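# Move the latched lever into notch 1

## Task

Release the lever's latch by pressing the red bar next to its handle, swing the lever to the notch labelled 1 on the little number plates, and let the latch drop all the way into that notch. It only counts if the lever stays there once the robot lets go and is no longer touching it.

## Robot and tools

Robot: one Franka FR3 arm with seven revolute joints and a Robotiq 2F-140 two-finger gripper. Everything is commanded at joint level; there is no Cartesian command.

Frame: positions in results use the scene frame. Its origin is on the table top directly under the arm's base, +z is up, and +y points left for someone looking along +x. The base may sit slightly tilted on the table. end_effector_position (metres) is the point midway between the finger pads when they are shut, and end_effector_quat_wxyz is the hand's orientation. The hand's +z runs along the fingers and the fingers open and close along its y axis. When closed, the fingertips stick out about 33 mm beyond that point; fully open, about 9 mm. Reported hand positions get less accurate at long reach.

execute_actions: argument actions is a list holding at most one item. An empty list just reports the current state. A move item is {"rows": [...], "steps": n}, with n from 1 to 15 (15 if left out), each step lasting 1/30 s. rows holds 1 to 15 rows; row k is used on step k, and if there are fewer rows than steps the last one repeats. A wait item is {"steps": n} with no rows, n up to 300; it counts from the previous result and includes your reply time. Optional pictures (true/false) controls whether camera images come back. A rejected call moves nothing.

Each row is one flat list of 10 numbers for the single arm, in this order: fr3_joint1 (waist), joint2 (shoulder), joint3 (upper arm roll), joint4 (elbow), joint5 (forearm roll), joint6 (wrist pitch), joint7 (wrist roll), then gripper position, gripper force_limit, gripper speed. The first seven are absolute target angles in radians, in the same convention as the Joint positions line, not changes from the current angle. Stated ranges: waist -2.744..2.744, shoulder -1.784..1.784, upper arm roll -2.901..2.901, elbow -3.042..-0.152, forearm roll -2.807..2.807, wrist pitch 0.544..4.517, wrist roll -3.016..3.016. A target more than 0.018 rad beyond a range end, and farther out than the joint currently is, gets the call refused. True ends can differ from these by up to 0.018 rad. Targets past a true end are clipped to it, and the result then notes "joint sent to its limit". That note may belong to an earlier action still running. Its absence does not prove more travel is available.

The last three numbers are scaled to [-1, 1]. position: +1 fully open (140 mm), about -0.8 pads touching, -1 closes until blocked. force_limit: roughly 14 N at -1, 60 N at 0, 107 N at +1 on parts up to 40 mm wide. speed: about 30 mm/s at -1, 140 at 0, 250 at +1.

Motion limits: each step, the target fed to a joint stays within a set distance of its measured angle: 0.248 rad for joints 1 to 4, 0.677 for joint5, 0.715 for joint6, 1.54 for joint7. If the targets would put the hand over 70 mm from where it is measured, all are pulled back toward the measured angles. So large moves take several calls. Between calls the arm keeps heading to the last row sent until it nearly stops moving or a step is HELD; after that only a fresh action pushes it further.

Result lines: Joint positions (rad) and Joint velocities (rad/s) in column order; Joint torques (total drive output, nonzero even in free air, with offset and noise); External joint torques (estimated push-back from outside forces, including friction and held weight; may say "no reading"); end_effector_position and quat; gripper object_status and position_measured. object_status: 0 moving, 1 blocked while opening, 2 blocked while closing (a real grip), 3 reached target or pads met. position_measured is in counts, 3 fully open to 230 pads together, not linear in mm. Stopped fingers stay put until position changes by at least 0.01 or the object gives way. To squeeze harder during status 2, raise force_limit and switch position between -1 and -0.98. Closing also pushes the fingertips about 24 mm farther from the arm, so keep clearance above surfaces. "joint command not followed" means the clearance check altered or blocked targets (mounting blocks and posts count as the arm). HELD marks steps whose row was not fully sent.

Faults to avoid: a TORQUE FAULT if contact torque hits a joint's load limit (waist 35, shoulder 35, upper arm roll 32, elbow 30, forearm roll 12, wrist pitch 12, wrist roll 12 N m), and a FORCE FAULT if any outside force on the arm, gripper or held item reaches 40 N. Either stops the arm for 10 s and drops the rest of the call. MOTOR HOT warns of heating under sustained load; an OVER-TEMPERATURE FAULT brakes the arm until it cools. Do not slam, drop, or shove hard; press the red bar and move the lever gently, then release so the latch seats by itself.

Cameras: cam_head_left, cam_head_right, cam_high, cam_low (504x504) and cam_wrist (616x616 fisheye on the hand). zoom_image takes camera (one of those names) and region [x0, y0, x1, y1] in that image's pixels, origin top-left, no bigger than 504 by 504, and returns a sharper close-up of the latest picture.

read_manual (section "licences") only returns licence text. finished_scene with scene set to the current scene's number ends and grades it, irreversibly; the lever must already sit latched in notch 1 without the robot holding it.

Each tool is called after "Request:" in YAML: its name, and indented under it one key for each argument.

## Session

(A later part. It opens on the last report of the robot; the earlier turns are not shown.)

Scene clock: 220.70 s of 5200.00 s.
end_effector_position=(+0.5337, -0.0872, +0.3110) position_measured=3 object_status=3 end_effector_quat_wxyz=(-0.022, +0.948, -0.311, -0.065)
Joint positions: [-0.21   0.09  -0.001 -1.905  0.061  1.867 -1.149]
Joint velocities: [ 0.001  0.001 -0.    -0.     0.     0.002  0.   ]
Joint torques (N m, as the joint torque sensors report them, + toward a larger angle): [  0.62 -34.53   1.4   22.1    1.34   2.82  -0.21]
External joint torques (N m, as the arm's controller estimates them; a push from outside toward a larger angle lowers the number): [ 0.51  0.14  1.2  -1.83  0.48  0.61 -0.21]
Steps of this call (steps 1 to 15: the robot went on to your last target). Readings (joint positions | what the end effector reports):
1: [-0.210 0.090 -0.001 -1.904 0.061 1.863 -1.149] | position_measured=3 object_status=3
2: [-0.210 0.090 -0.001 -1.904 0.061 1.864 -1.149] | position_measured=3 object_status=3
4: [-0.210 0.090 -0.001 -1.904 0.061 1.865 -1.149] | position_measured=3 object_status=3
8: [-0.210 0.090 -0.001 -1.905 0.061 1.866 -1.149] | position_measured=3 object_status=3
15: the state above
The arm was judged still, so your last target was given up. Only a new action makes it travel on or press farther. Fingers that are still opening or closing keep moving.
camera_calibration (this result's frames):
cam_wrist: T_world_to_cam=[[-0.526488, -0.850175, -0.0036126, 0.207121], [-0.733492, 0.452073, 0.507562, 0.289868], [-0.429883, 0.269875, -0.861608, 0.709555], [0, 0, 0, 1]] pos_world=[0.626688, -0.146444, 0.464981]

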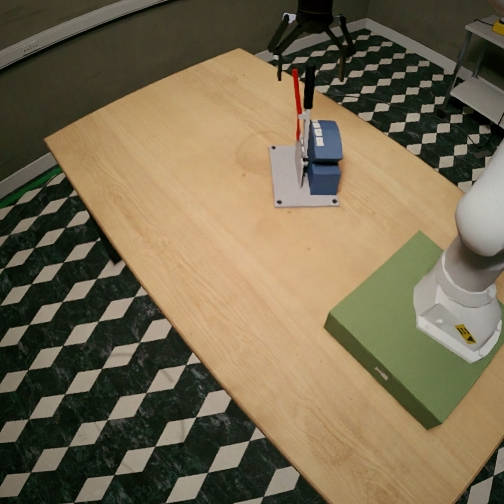

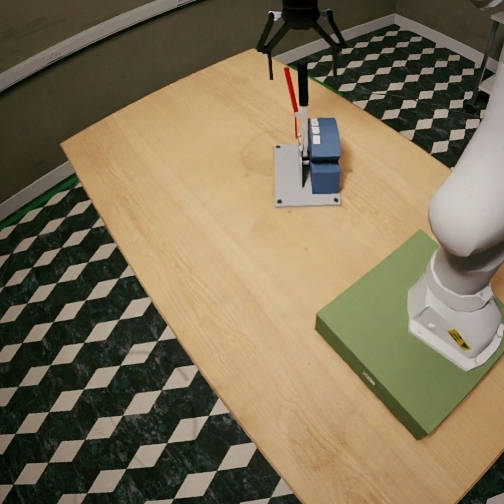

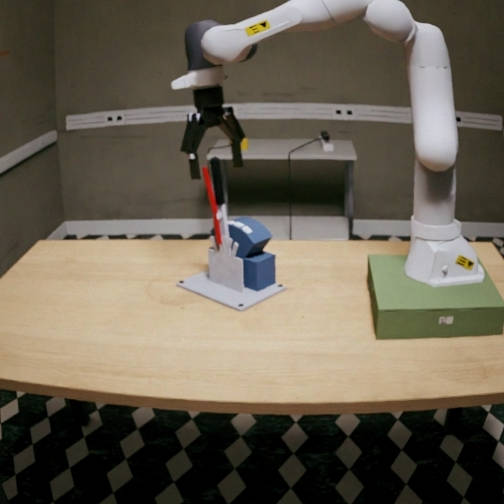

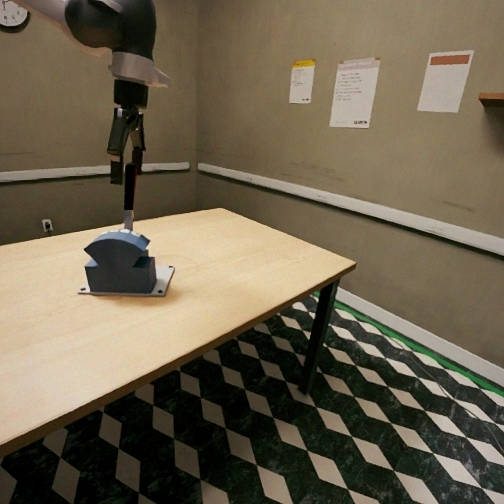

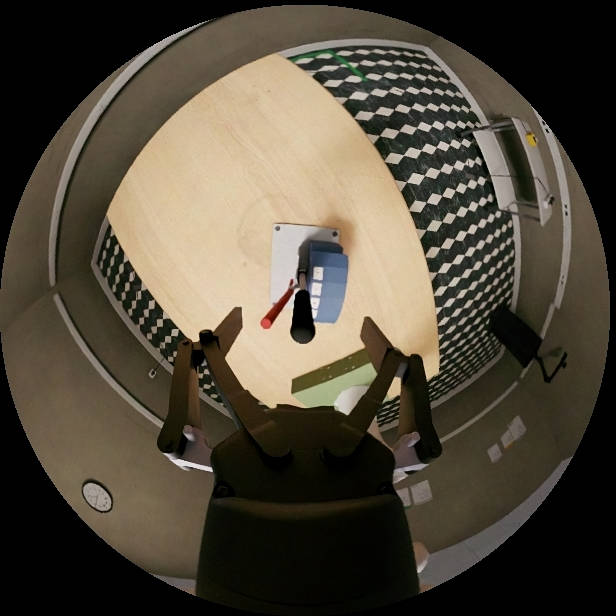

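Request:
execute_actions:
  actions:
    - {"rows": [[-0.1965,0.100,0,-1.892,0.063,1.868,-1.134,1,0,0]], "steps": 12}
  pictures: false

Request:
execute_actions:
  actions:
    - {"rows": [[-0.1965,0.100,0,-1.892,0.063,1.868,-1.134,-1,-0.5,-0.2]], "steps": 15}
  pictures: false

Request:
execute_actions:
  actions:
    - {"steps": 40}

Scene clock: 244.73 s of 5200.00 s.
end_effector_position=(+0.5384, -0.0814, +0.3116) position_measured=3 object_status=3 end_effector_quat_wxyz=(-0.022, +0.948, -0.310, -0.064)
Joint positions: [-0.198  0.098 -0.001 -1.893  0.061  1.867 -1.141]
Joint velocities: [ 0.001  0.001 -0.     0.002 -0.     0.     0.01 ]
Joint torques (N m, as the joint torque sensors report them, + toward a larger angle): [  0.3  -32.79   1.15  23.48   1.35   2.51   0.14]
External joint torques (N m, as the arm's controller estimates them; a push from outside toward a larger angle lowers the number): [ 0.12  2.08  0.88 -0.44  0.48  0.3   0.14]
Steps of this call (steps 1 to 90: nothing new was sent; then 20.63 s passed at rest; steps 91 to 102: all 12 steps of this action). Readings (joint positions | what the end effector reports):
91: [-0.208 0.092 -0.001 -1.902 0.061 1.867 -1.148] | position_measured=3 object_status=3
92: [-0.205 0.094 -0.001 -1.899 0.061 1.867 -1.147] | position_measured=3 object_status=3
94: [-0.201 0.097 -0.001 -1.896 0.061 1.867 -1.145] | position_measured=3 object_status=3
98: [-0.198 0.098 -0.001 -1.894 0.061 1.867 -1.143] | position_measured=3 object_status=3
102: the state above

Scene clock: 245.23 s of 5200.00 s.
end_effector_position=(+0.5387, -0.0814, +0.3118) position_measured=91 object_status=0 end_effector_quat_wxyz=(-0.022, +0.948, -0.311, -0.063)
Joint positions: [-0.198  0.098 -0.001 -1.893  0.061  1.867 -1.138]
Joint velocities: [ 0.001  0.001  0.     0.001  0.001 -0.     0.003]
Joint torques (N m, as the joint torque sensors report them, + toward a larger angle): [  0.45 -32.69   1.27  23.63   1.28   2.45   0.1 ]
External joint torques (N m, as the arm's controller estimates them; a push from outside toward a larger angle lowers the number): [ 0.21  2.22  0.94 -0.28  0.41  0.24  0.1 ]
Steps of this call (steps 1 to 15: all 15 steps of this action). Readings (joint positions | what the end effector reports):
1: [-0.198 0.098 -0.001 -1.893 0.061 1.867 -1.140] | position_measured=3 object_status=0
2: [-0.198 0.098 -0.001 -1.893 0.061 1.867 -1.140] | position_measured=8 object_status=0
4: [-0.198 0.098 -0.001 -1.893 0.061 1.867 -1.140] | position_measured=21 object_status=0
8: [-0.198 0.098 -0.001 -1.893 0.061 1.867 -1.139] | position_measured=47 object_status=0
15: the state above

Scene clock: 246.57 s of 5200.00 s.
end_effector_position=(+0.5407, -0.0841, +0.3152) position_measured=177 object_status=2 end_effector_quat_wxyz=(-0.023, +0.947, -0.314, -0.059)
Joint positions: [-0.2    0.096 -0.003 -1.888  0.062  1.868 -1.138]
Joint velocities: [-0.     0.001  0.001 -0.     0.001 -0.    -0.   ]
Joint torques (N m, as the joint torque sensors report them, + toward a larger angle): [  1.59 -31.19   2.81  20.96   0.99   2.36   0.14]
External joint torques (N m, as the arm's controller estimates them; a push from outside toward a larger angle lowers the number): [ 1.54  3.61  2.67 -3.01  0.11  0.13  0.15]
Steps of this call (steps 1 to 15: the robot went on to your last target; steps 16 to 40: nothing new was sent). Readings (joint positions | what the end effector reports):
1: [-0.198 0.098 -0.001 -1.893 0.061 1.867 -1.138] | position_measured=98 object_status=0
2: [-0.198 0.098 -0.001 -1.893 0.061 1.867 -1.138] | position_measured=104 object_status=0
4: [-0.198 0.098 -0.000 -1.892 0.062 1.867 -1.138] | position_measured=117 object_status=0
8: [-0.193 0.098 0.003 -1.888 0.066 1.872 -1.138] | position_measured=142 object_status=0
40: the state above
The arm was judged still, so your last target was given up. Only a new action makes it travel on or press farther. Fingers that are still opening or closing keep moving.
camera_calibration (this result's frames):
cam_wrist: T_world_to_cam=[[-0.530838, -0.847439, -0.00761289, 0.217386], [-0.736793, 0.457053, 0.498236, 0.296621], [-0.418745, 0.270092, -0.867008, 0.711056], [0, 0, 0, 1]] pos_world=[0.631696, -0.143401, 0.470359]

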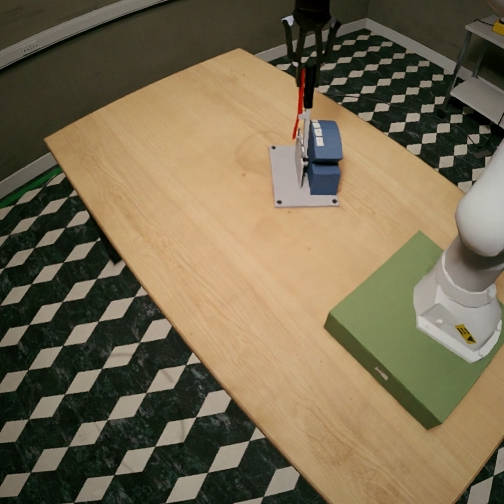

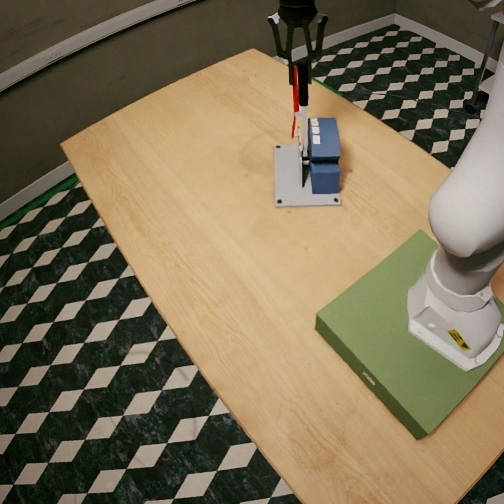

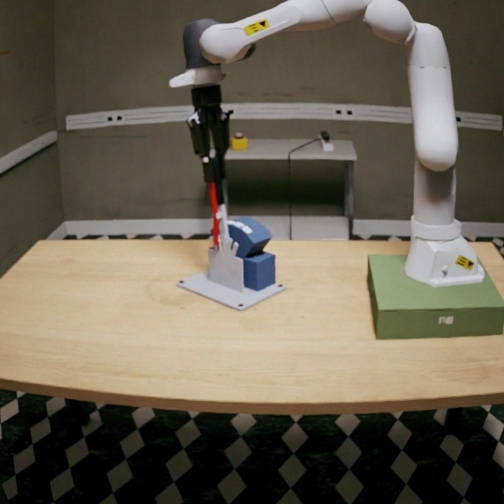

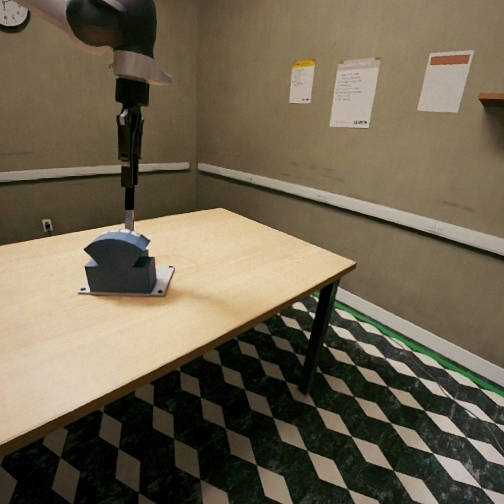

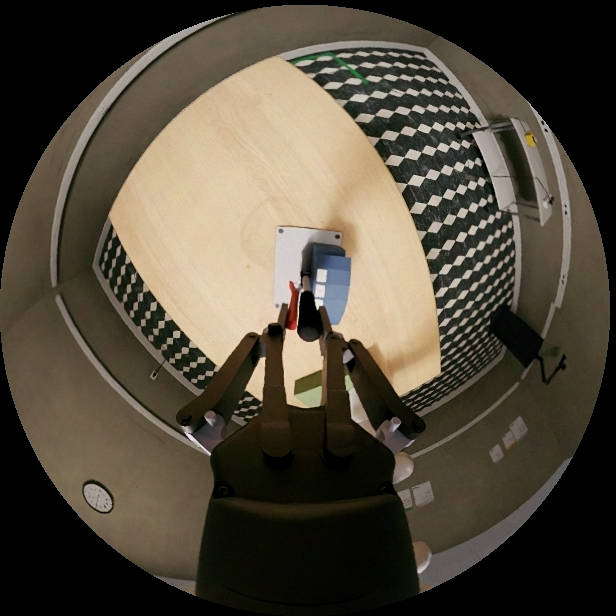

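Request:
zoom_image:
  camera: "cam_wrist"
  region: [240, 210, 380, 350]

Region (240, 210, 380, 350) of cam_wrist's 616x616 image, scaled by 3.600, with more detail than that image has.

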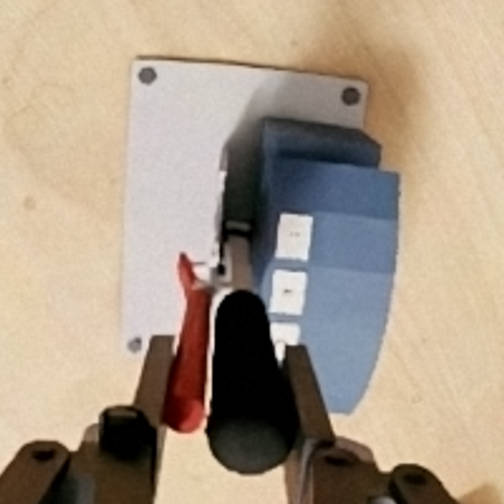

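Request:
execute_actions:
  actions:
    - {"rows": [[-0.2021,0.1047,0,-1.8766,0.0682,1.8413,-1.1559,-1,-0.5,-0.2],[-0.2041,0.1133,0,-1.8653,0.0700,1.8337,-1.1581,-1,-0.5,-0.2],[-0.2062,0.1220,0,-1.8539,0.0717,1.8260,-1.1604,-1,-0.5,-0.2],[-0.2083,0.1307,0,-1.8425,0.0735,1.8184,-1.1626,-1,-0.5,-0.2],[-0.2104,0.1394,0,-1.8312,0.0753,1.8108,-1.1649,-1,-0.5,-0.2],[-0.2124,0.1480,0,-1.8198,0.0770,1.8031,-1.1671,-1,-0.5,-0.2],[-0.2145,0.1567,0,-1.8085,0.0788,1.7955,-1.1693,-1,-0.5,-0.2],[-0.2166,0.1654,0,-1.7971,0.0806,1.7879,-1.1716,-1,-0.5,-0.2],[-0.2186,0.1740,0,-1.7857,0.0824,1.7802,-1.1738,-1,-0.5,-0.2],[-0.2207,0.1827,0,-1.7744,0.0841,1.7726,-1.1758,-1,-0.5,-0.2],[-0.2228,0.1914,0,-1.7630,0.0859,1.7650,-1.1774,-1,-0.5,-0.2],[-0.2248,0.2000,0,-1.7516,0.0877,1.7573,-1.1790,-1,-0.5,-0.2],[-0.2269,0.2087,0,-1.7403,0.0894,1.7497,-1.1806,-1,-0.5,-0.2],[-0.2290,0.2174,0,-1.7289,0.0912,1.7421,-1.1822,-1,-0.5,-0.2],[-0.2311,0.2261,0,-1.7175,0.0927,1.7338,-1.1837,-1,-0.5,-0.2]], "steps": 15}
  pictures: false

Request:
execute_actions:
  actions:
    - {"rows": [[-0.2331,0.2347,0,-1.7062,0.0942,1.7254,-1.1853,-1,-0.5,-0.2],[-0.2351,0.2437,0,-1.6943,0.0957,1.7170,-1.1869,-1,-0.5,-0.2],[-0.2369,0.2532,0,-1.6814,0.0971,1.7086,-1.1885,-1,-0.5,-0.2],[-0.2388,0.2628,0,-1.6684,0.0986,1.7002,-1.1901,-1,-0.5,-0.2],[-0.2406,0.2723,0,-1.6555,0.1001,1.6918,-1.1917,-1,-0.5,-0.2],[-0.2425,0.2819,0,-1.6426,0.1015,1.6834,-1.1933,-1,-0.5,-0.2],[-0.2443,0.2914,0,-1.6297,0.1030,1.6750,-1.1948,-1,-0.5,-0.2],[-0.2461,0.3010,0,-1.6167,0.1045,1.6665,-1.1964,-1,-0.5,-0.2],[-0.2480,0.3105,0,-1.6038,0.1060,1.6581,-1.1980,-1,-0.5,-0.2],[-0.2498,0.3201,0,-1.5909,0.1074,1.6497,-1.1996,-1,-0.5,-0.2],[-0.2516,0.3297,0,-1.5780,0.1089,1.6413,-1.2012,-1,-0.5,-0.2],[-0.2535,0.3392,0,-1.5651,0.1104,1.6329,-1.2023,-1,-0.5,-0.2],[-0.2553,0.3488,0,-1.5521,0.1118,1.6245,-1.2033,-1,-0.5,-0.2],[-0.2571,0.3583,0,-1.5392,0.1133,1.6161,-1.2042,-1,-0.5,-0.2],[-0.2590,0.3679,0,-1.5263,0.1148,1.6077,-1.2052,-1,-0.5,-0.2]], "steps": 15}
  pictures: false

Request:
execute_actions:
  actions:
    - {"rows": [[-0.2608,0.3774,0,-1.5134,0.1162,1.5991,-1.2062,-1,-0.5,-0.2],[-0.2627,0.3870,0,-1.5004,0.1176,1.5895,-1.2071,-1,-0.5,-0.2],[-0.2645,0.3965,0,-1.4875,0.1189,1.5800,-1.2081,-1,-0.5,-0.2],[-0.2662,0.4070,0,-1.4729,0.1203,1.5704,-1.2090,-1,-0.5,-0.2],[-0.2678,0.4179,0,-1.4574,0.1216,1.5609,-1.2100,-1,-0.5,-0.2],[-0.2695,0.4289,0,-1.4420,0.1230,1.5513,-1.2109,-1,-0.5,-0.2],[-0.2711,0.4398,0,-1.4265,0.1243,1.5418,-1.2119,-1,-0.5,-0.2],[-0.2727,0.4508,0,-1.4111,0.1257,1.5322,-1.2129,-1,-0.5,-0.2],[-0.2744,0.4617,0,-1.3956,0.1271,1.5226,-1.2138,-1,-0.5,-0.2],[-0.2760,0.4726,0,-1.3802,0.1284,1.5131,-1.2148,-1,-0.5,-0.2],[-0.2776,0.4836,0,-1.3647,0.1298,1.5035,-1.2154,-1,-0.5,-0.2],[-0.2792,0.4945,0,-1.3493,0.1311,1.4940,-1.2154,-1,-0.5,-0.2],[-0.2809,0.5054,0,-1.3338,0.1325,1.4844,-1.2154,-1,-0.5,-0.2],[-0.2825,0.5164,0,-1.3184,0.1336,1.4764,-1.2154,-1,-0.5,-0.2],[-0.2841,0.5273,0,-1.3029,0.1345,1.4701,-1.2154,-1,-0.5,-0.2]], "steps": 15}
  pictures: false

Request:
execute_actions:
  actions:
    - {"rows": [[-0.2852,0.5346,0,-1.2926,0.1354,1.4637,-1.2154,-1,-0.5,-0.2],[-0.2863,0.5419,0,-1.2823,0.1354,1.4637,-1.2154,-1,-0.5,-0.2],[-0.2874,0.5492,0,-1.2720,0.1354,1.4637,-1.2154,-1,-0.5,-0.2],[-0.2885,0.5565,0,-1.2617,0.1354,1.4637,-1.2154,-1,-0.5,-0.2]], "steps": 15}
  pictures: false

Request:
execute_actions:
  actions:
    - {"steps": 15}

Scene clock: 367.07 s of 5200.00 s.
end_effector_position=(+0.5539, -0.0938, +0.3131) position_measured=177 object_status=2 end_effector_quat_wxyz=(-0.034, +0.944, -0.314, -0.092)
Joint positions: [-0.227  0.205 -0.003 -1.744  0.086  1.767 -1.166]
Joint velocities: [-0.062  0.244 -0.     0.325  0.046 -0.198 -0.058]
Joint torques (N m, as the joint torque sensors report them, + toward a larger angle): [  0.27 -36.07   2.6   22.46   1.08   2.01  -0.09]
External joint torques (N m, as the arm's controller estimates them; a push from outside toward a larger angle lowers the number): [-0.1   3.39  2.37 -0.05  0.12  0.4  -0.1 ]
Steps of this call (steps 1 to 90: nothing new was sent; then 117.00 s passed at rest; steps 91 to 105: all 15 steps of this action). Readings (joint positions | what the end effector reports):
91: [-0.201 0.097 -0.003 -1.886 0.063 1.865 -1.139] | position_measured=177 object_status=2
92: [-0.201 0.101 -0.003 -1.880 0.064 1.859 -1.141] | position_measured=177 object_status=2
94: [-0.204 0.113 -0.003 -1.864 0.067 1.847 -1.144] | position_measured=177 object_status=2
98: [-0.213 0.145 -0.003 -1.823 0.074 1.820 -1.151] | position_measured=177 object_status=2
105: the state above

Scene clock: 367.57 s of 5200.00 s.
end_effector_position=(+0.5700, -0.1058, +0.3089) position_measured=177 object_status=2 end_effector_quat_wxyz=(-0.046, +0.940, -0.312, -0.128)
Joint positions: [-0.257  0.344 -0.003 -1.555  0.11   1.644 -1.193]
Joint velocities: [-0.055  0.269  0.     0.367  0.038 -0.215 -0.045]
Joint torques (N m, as the joint torque sensors report them, + toward a larger angle): [  0.56 -40.13   3.3   22.49   1.18   1.83  -0.03]
External joint torques (N m, as the arm's controller estimates them; a push from outside toward a larger angle lowers the number): [ 0.03  3.47  2.77  0.28  0.09  0.55 -0.03]
Steps of this call (steps 1 to 15: all 15 steps of this action). Readings (joint positions | what the end effector reports):
1: [-0.229 0.213 -0.003 -1.732 0.088 1.760 -1.168] | position_measured=177 object_status=2
2: [-0.231 0.222 -0.003 -1.720 0.090 1.752 -1.170] | position_measured=177 object_status=2
4: [-0.235 0.240 -0.003 -1.696 0.093 1.736 -1.173] | position_measured=177 object_status=2
8: [-0.243 0.277 -0.003 -1.646 0.099 1.703 -1.181] | position_measured=177 object_status=2
15: the state above

Scene clock: 368.07 s of 5200.00 s.
end_effector_position=(+0.5859, -0.1178, +0.3030) position_measured=177 object_status=2 end_effector_quat_wxyz=(-0.058, +0.935, -0.310, -0.164)
Joint positions: [-0.283  0.499 -0.003 -1.337  0.13   1.507 -1.211]
Joint velocities: [-0.049  0.309  0.001  0.425  0.026 -0.223 -0.023]
Joint torques (N m, as the joint torque sensors report them, + toward a larger angle): [  1.3  -43.63   3.07  22.19   1.39   1.68   0.04]
External joint torques (N m, as the arm's controller estimates them; a push from outside toward a larger angle lowers the number): [0.88 3.74 2.42 0.46 0.15 0.81 0.06]
Steps of this call (steps 1 to 15: all 15 steps of this action). Readings (joint positions | what the end effector reports):
1: [-0.259 0.353 -0.003 -1.542 0.111 1.635 -1.194] | position_measured=177 object_status=2
2: [-0.261 0.362 -0.003 -1.529 0.113 1.627 -1.196] | position_measured=177 object_status=2
4: [-0.264 0.382 -0.003 -1.502 0.116 1.609 -1.198] | position_measured=177 object_status=2
8: [-0.271 0.423 -0.003 -1.444 0.121 1.573 -1.203] | position_measured=177 object_status=2
15: the state above

Scene clock: 368.57 s of 5200.00 s.
end_effector_position=(+0.5915, -0.1222, +0.3003) position_measured=177 object_status=2 end_effector_quat_wxyz=(-0.061, +0.933, -0.308, -0.173)
Joint positions: [-0.291  0.552 -0.003 -1.262  0.135  1.466 -1.217]
Joint velocities: [-0.002  0.004  0.001  0.005  0.001 -0.004 -0.   ]
Joint torques (N m, as the joint torque sensors report them, + toward a larger angle): [  1.13 -44.03   3.2   22.75   1.27   1.43   0.06]
External joint torques (N m, as the arm's controller estimates them; a push from outside toward a larger angle lowers the number): [ 1.15  4.04  2.57 -0.73  0.1  -0.09  0.07]
Steps of this call (steps 1 to 15: all 15 steps of this action). Readings (joint positions | what the end effector reports):
1: [-0.285 0.509 -0.003 -1.322 0.131 1.499 -1.212] | position_measured=177 object_status=2
2: [-0.286 0.518 -0.003 -1.310 0.132 1.492 -1.212] | position_measured=177 object_status=2
4: [-0.289 0.535 -0.003 -1.287 0.133 1.481 -1.214] | position_measured=177 object_status=2
8: [-0.291 0.549 -0.003 -1.267 0.134 1.470 -1.216] | position_measured=177 object_status=2
15: the state above

Scene clock: 369.07 s of 5200.00 s.
end_effector_position=(+0.5915, -0.1222, +0.3003) position_measured=177 object_status=2 end_effector_quat_wxyz=(-0.061, +0.933, -0.308, -0.174)
Joint positions: [-0.291  0.552 -0.003 -1.262  0.135  1.465 -1.217]
Joint velocities: [ 0.001  0.001 -0.    -0.001  0.    -0.001  0.   ]
Joint torques (N m, as the joint torque sensors report them, + toward a larger angle): [  1.   -43.85   3.09  22.52   1.24   1.38   0.  ]
External joint torques (N m, as the arm's controller estimates them; a push from outside toward a larger angle lowers the number): [ 0.88  4.18  2.37 -0.95  0.07 -0.14  0.01]
Steps of this call (steps 1 to 15: the robot went on to your last target). Readings (joint positions | what the end effector reports):
1: [-0.291 0.552 -0.003 -1.262 0.135 1.466 -1.217] | position_measured=177 object_status=2
2: [-0.291 0.552 -0.003 -1.262 0.135 1.466 -1.217] | position_measured=177 object_status=2
4: [-0.291 0.552 -0.003 -1.262 0.135 1.466 -1.217] | position_measured=177 object_status=2
8: [-0.291 0.552 -0.003 -1.262 0.135 1.466 -1.217] | position_measured=177 object_status=2
15: the state above
The arm was judged still, so your last target was given up. Only a new action makes it travel on or press farther. Fingers that are still opening or closing keep moving.
camera_calibration (this result's frames):
cam_wrist: T_world_to_cam=[[-0.532095, -0.846249, -0.0271655, 0.218677], [-0.621471, 0.368569, 0.691325, 0.221841], [-0.575021, 0.384733, -0.722033, 0.792614], [0, 0, 0, 1]] pos_world=[0.709994, -0.201654, 0.42487]

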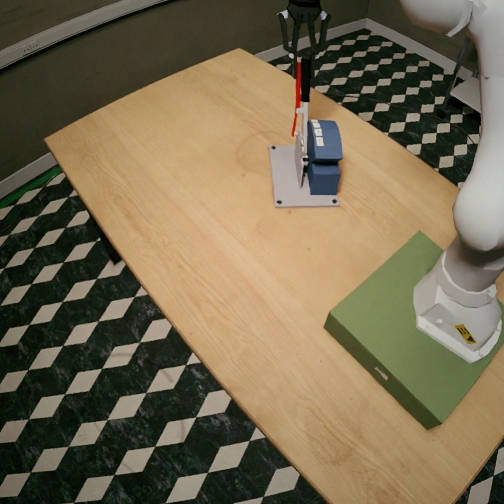

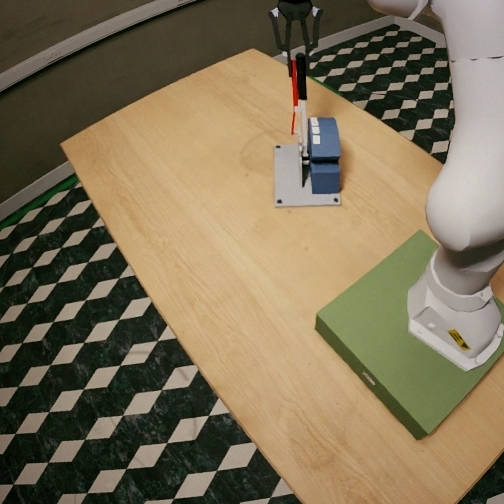

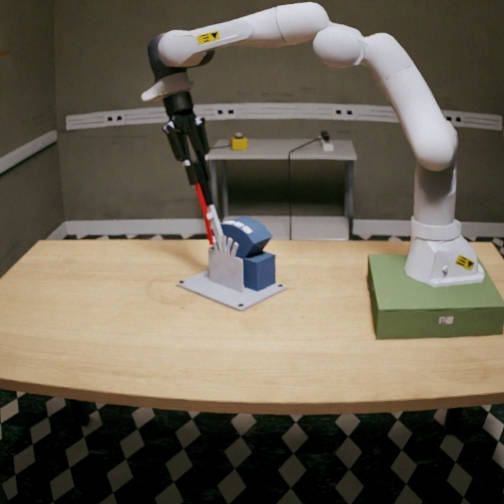

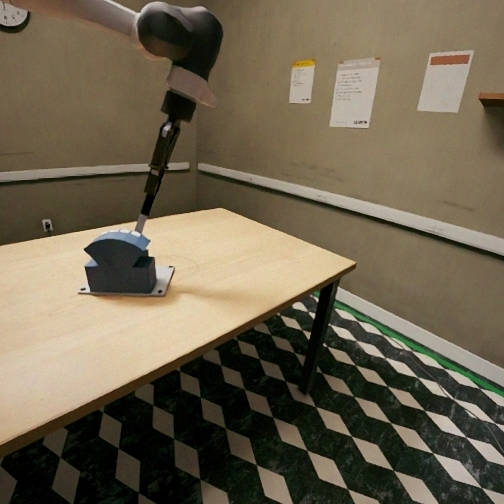

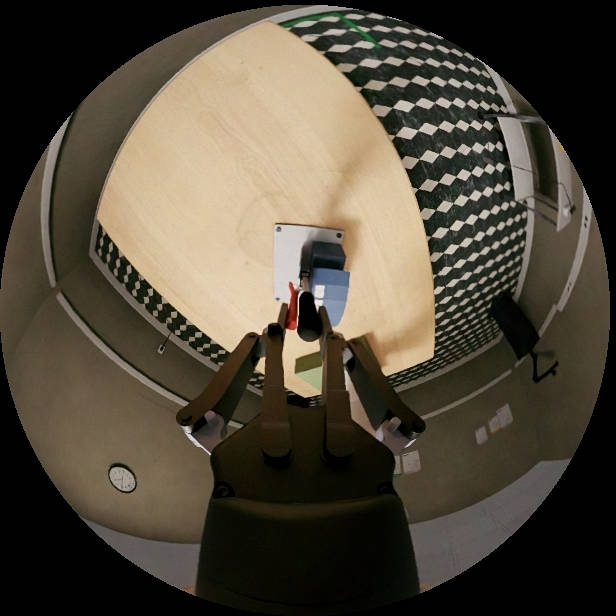

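Request:
zoom_image:
  camera: "cam_wrist"
  region: [240, 210, 380, 350]

Region (240, 210, 380, 350) of cam_wrist's 616x616 image, scaled by 3.600, with more detail than that image has.

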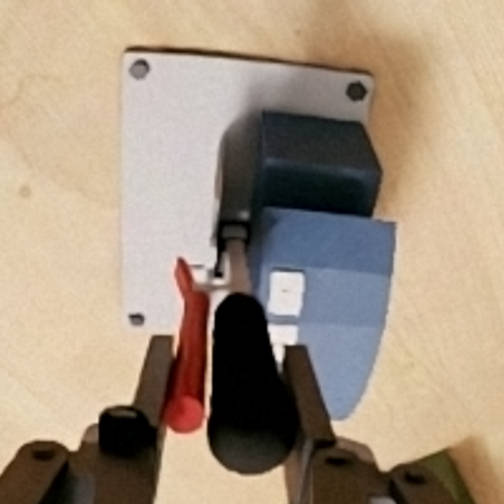

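Request:
execute_actions:
  actions:
    - {"rows": [[-0.291,0.552,-0.003,-1.262,0.135,1.465,-1.217,0.5,-0.5,1]], "steps": 15}
  pictures: false

Request:
execute_actions:
  actions:
    - {"steps": 20}

Scene clock: 386.23 s of 5200.00 s.
end_effector_position=(+0.5921, -0.1202, +0.2992) position_measured=66 object_status=0 end_effector_quat_wxyz=(-0.062, +0.933, -0.307, -0.174)
Joint positions: [-0.29   0.554 -0.002 -1.262  0.137  1.467 -1.217]
Joint velocities: [0.    0.001 0.    0.    0.002 0.001 0.001]
Joint torques (N m, as the joint torque sensors report them, + toward a larger angle): [ -1.12 -47.55   0.75  22.67   0.59   1.4   -0.08]
External joint torques (N m, as the arm's controller estimates them; a push from outside toward a larger angle lowers the number): [-1.24  0.5   0.01 -0.8  -0.59 -0.14 -0.07]
Steps of this call (steps 1 to 90: nothing new was sent; then 13.67 s passed at rest; steps 91 to 105: all 15 steps of this action). Readings (joint positions | what the end effector reports):
91: [-0.291 0.552 -0.003 -1.262 0.135 1.465 -1.217] | position_measured=177 object_status=0
92: [-0.290 0.553 -0.002 -1.262 0.137 1.466 -1.217] | position_measured=174 object_status=0
94: [-0.287 0.554 0.000 -1.262 0.139 1.467 -1.217] | position_measured=147 object_status=0
98: [-0.288 0.554 -0.000 -1.262 0.138 1.467 -1.217] | position_measured=93 object_status=0
105: the state above

Scene clock: 386.90 s of 5200.00 s.
end_effector_position=(+0.5921, -0.1203, +0.2992) position_measured=66 object_status=3 end_effector_quat_wxyz=(-0.062, +0.933, -0.307, -0.174)
Joint positions: [-0.29   0.554 -0.002 -1.262  0.137  1.467 -1.217]
Joint velocities: [ 0.001 -0.     0.001 -0.     0.     0.     0.001]
Joint torques (N m, as the joint torque sensors report them, + toward a larger angle): [ -0.87 -47.33   0.58  22.84   0.59   1.38  -0.03]
External joint torques (N m, as the arm's controller estimates them; a push from outside toward a larger angle lowers the number): [-1.01  0.63 -0.17 -0.59 -0.58 -0.15 -0.02]
Steps of this call (steps 1 to 15: the robot went on to your last target; steps 16 to 20: nothing new was sent). Readings (joint positions | what the end effector reports):
1: [-0.290 0.554 -0.002 -1.262 0.137 1.467 -1.217] | position_measured=66 object_status=3
2: [-0.290 0.554 -0.002 -1.262 0.137 1.467 -1.217] | position_measured=66 object_status=3
4: [-0.290 0.554 -0.002 -1.262 0.137 1.467 -1.217] | position_measured=66 object_status=3
8: [-0.290 0.554 -0.002 -1.262 0.137 1.467 -1.217] | position_measured=66 object_status=3
20: the state above
The arm was judged still, so your last target was given up. Only a new action makes it travel on or press farther. Fingers that are still opening or closing keep moving.
camera_calibration (this result's frames):
cam_wrist: T_world_to_cam=[[-0.531021, -0.846836, -0.029754, 0.22067], [-0.621996, 0.365705, 0.692373, 0.221924], [-0.575445, 0.386171, -0.720926, 0.791542], [0, 0, 0, 1]] pos_world=[0.710705, -0.199958, 0.423556]

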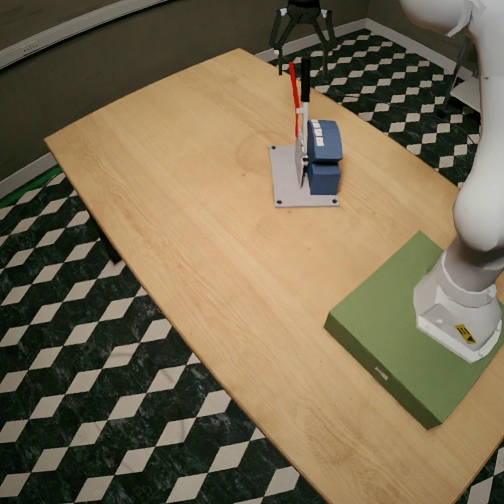

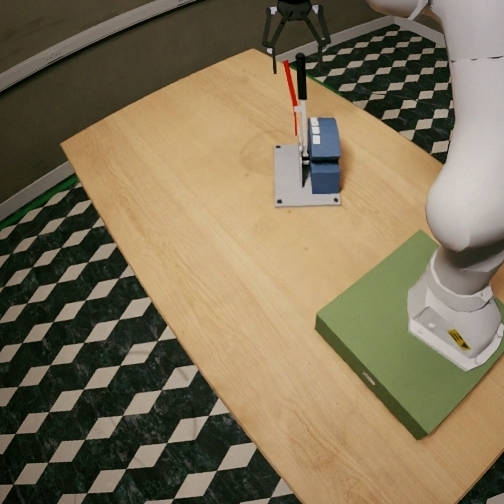

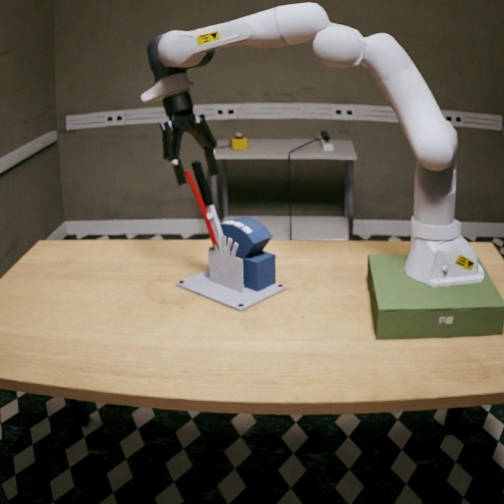

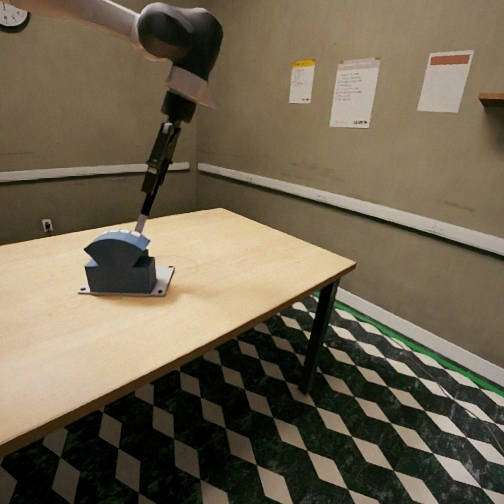

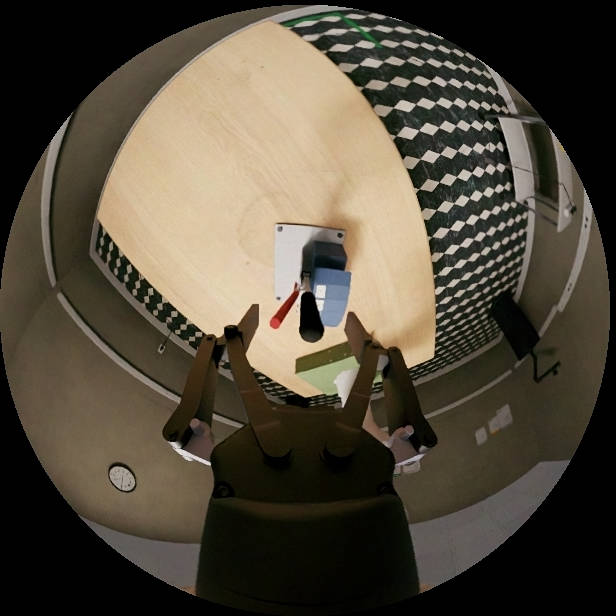

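Request:
finished_scene:
  scene: 2

The scene is finished: the task was done.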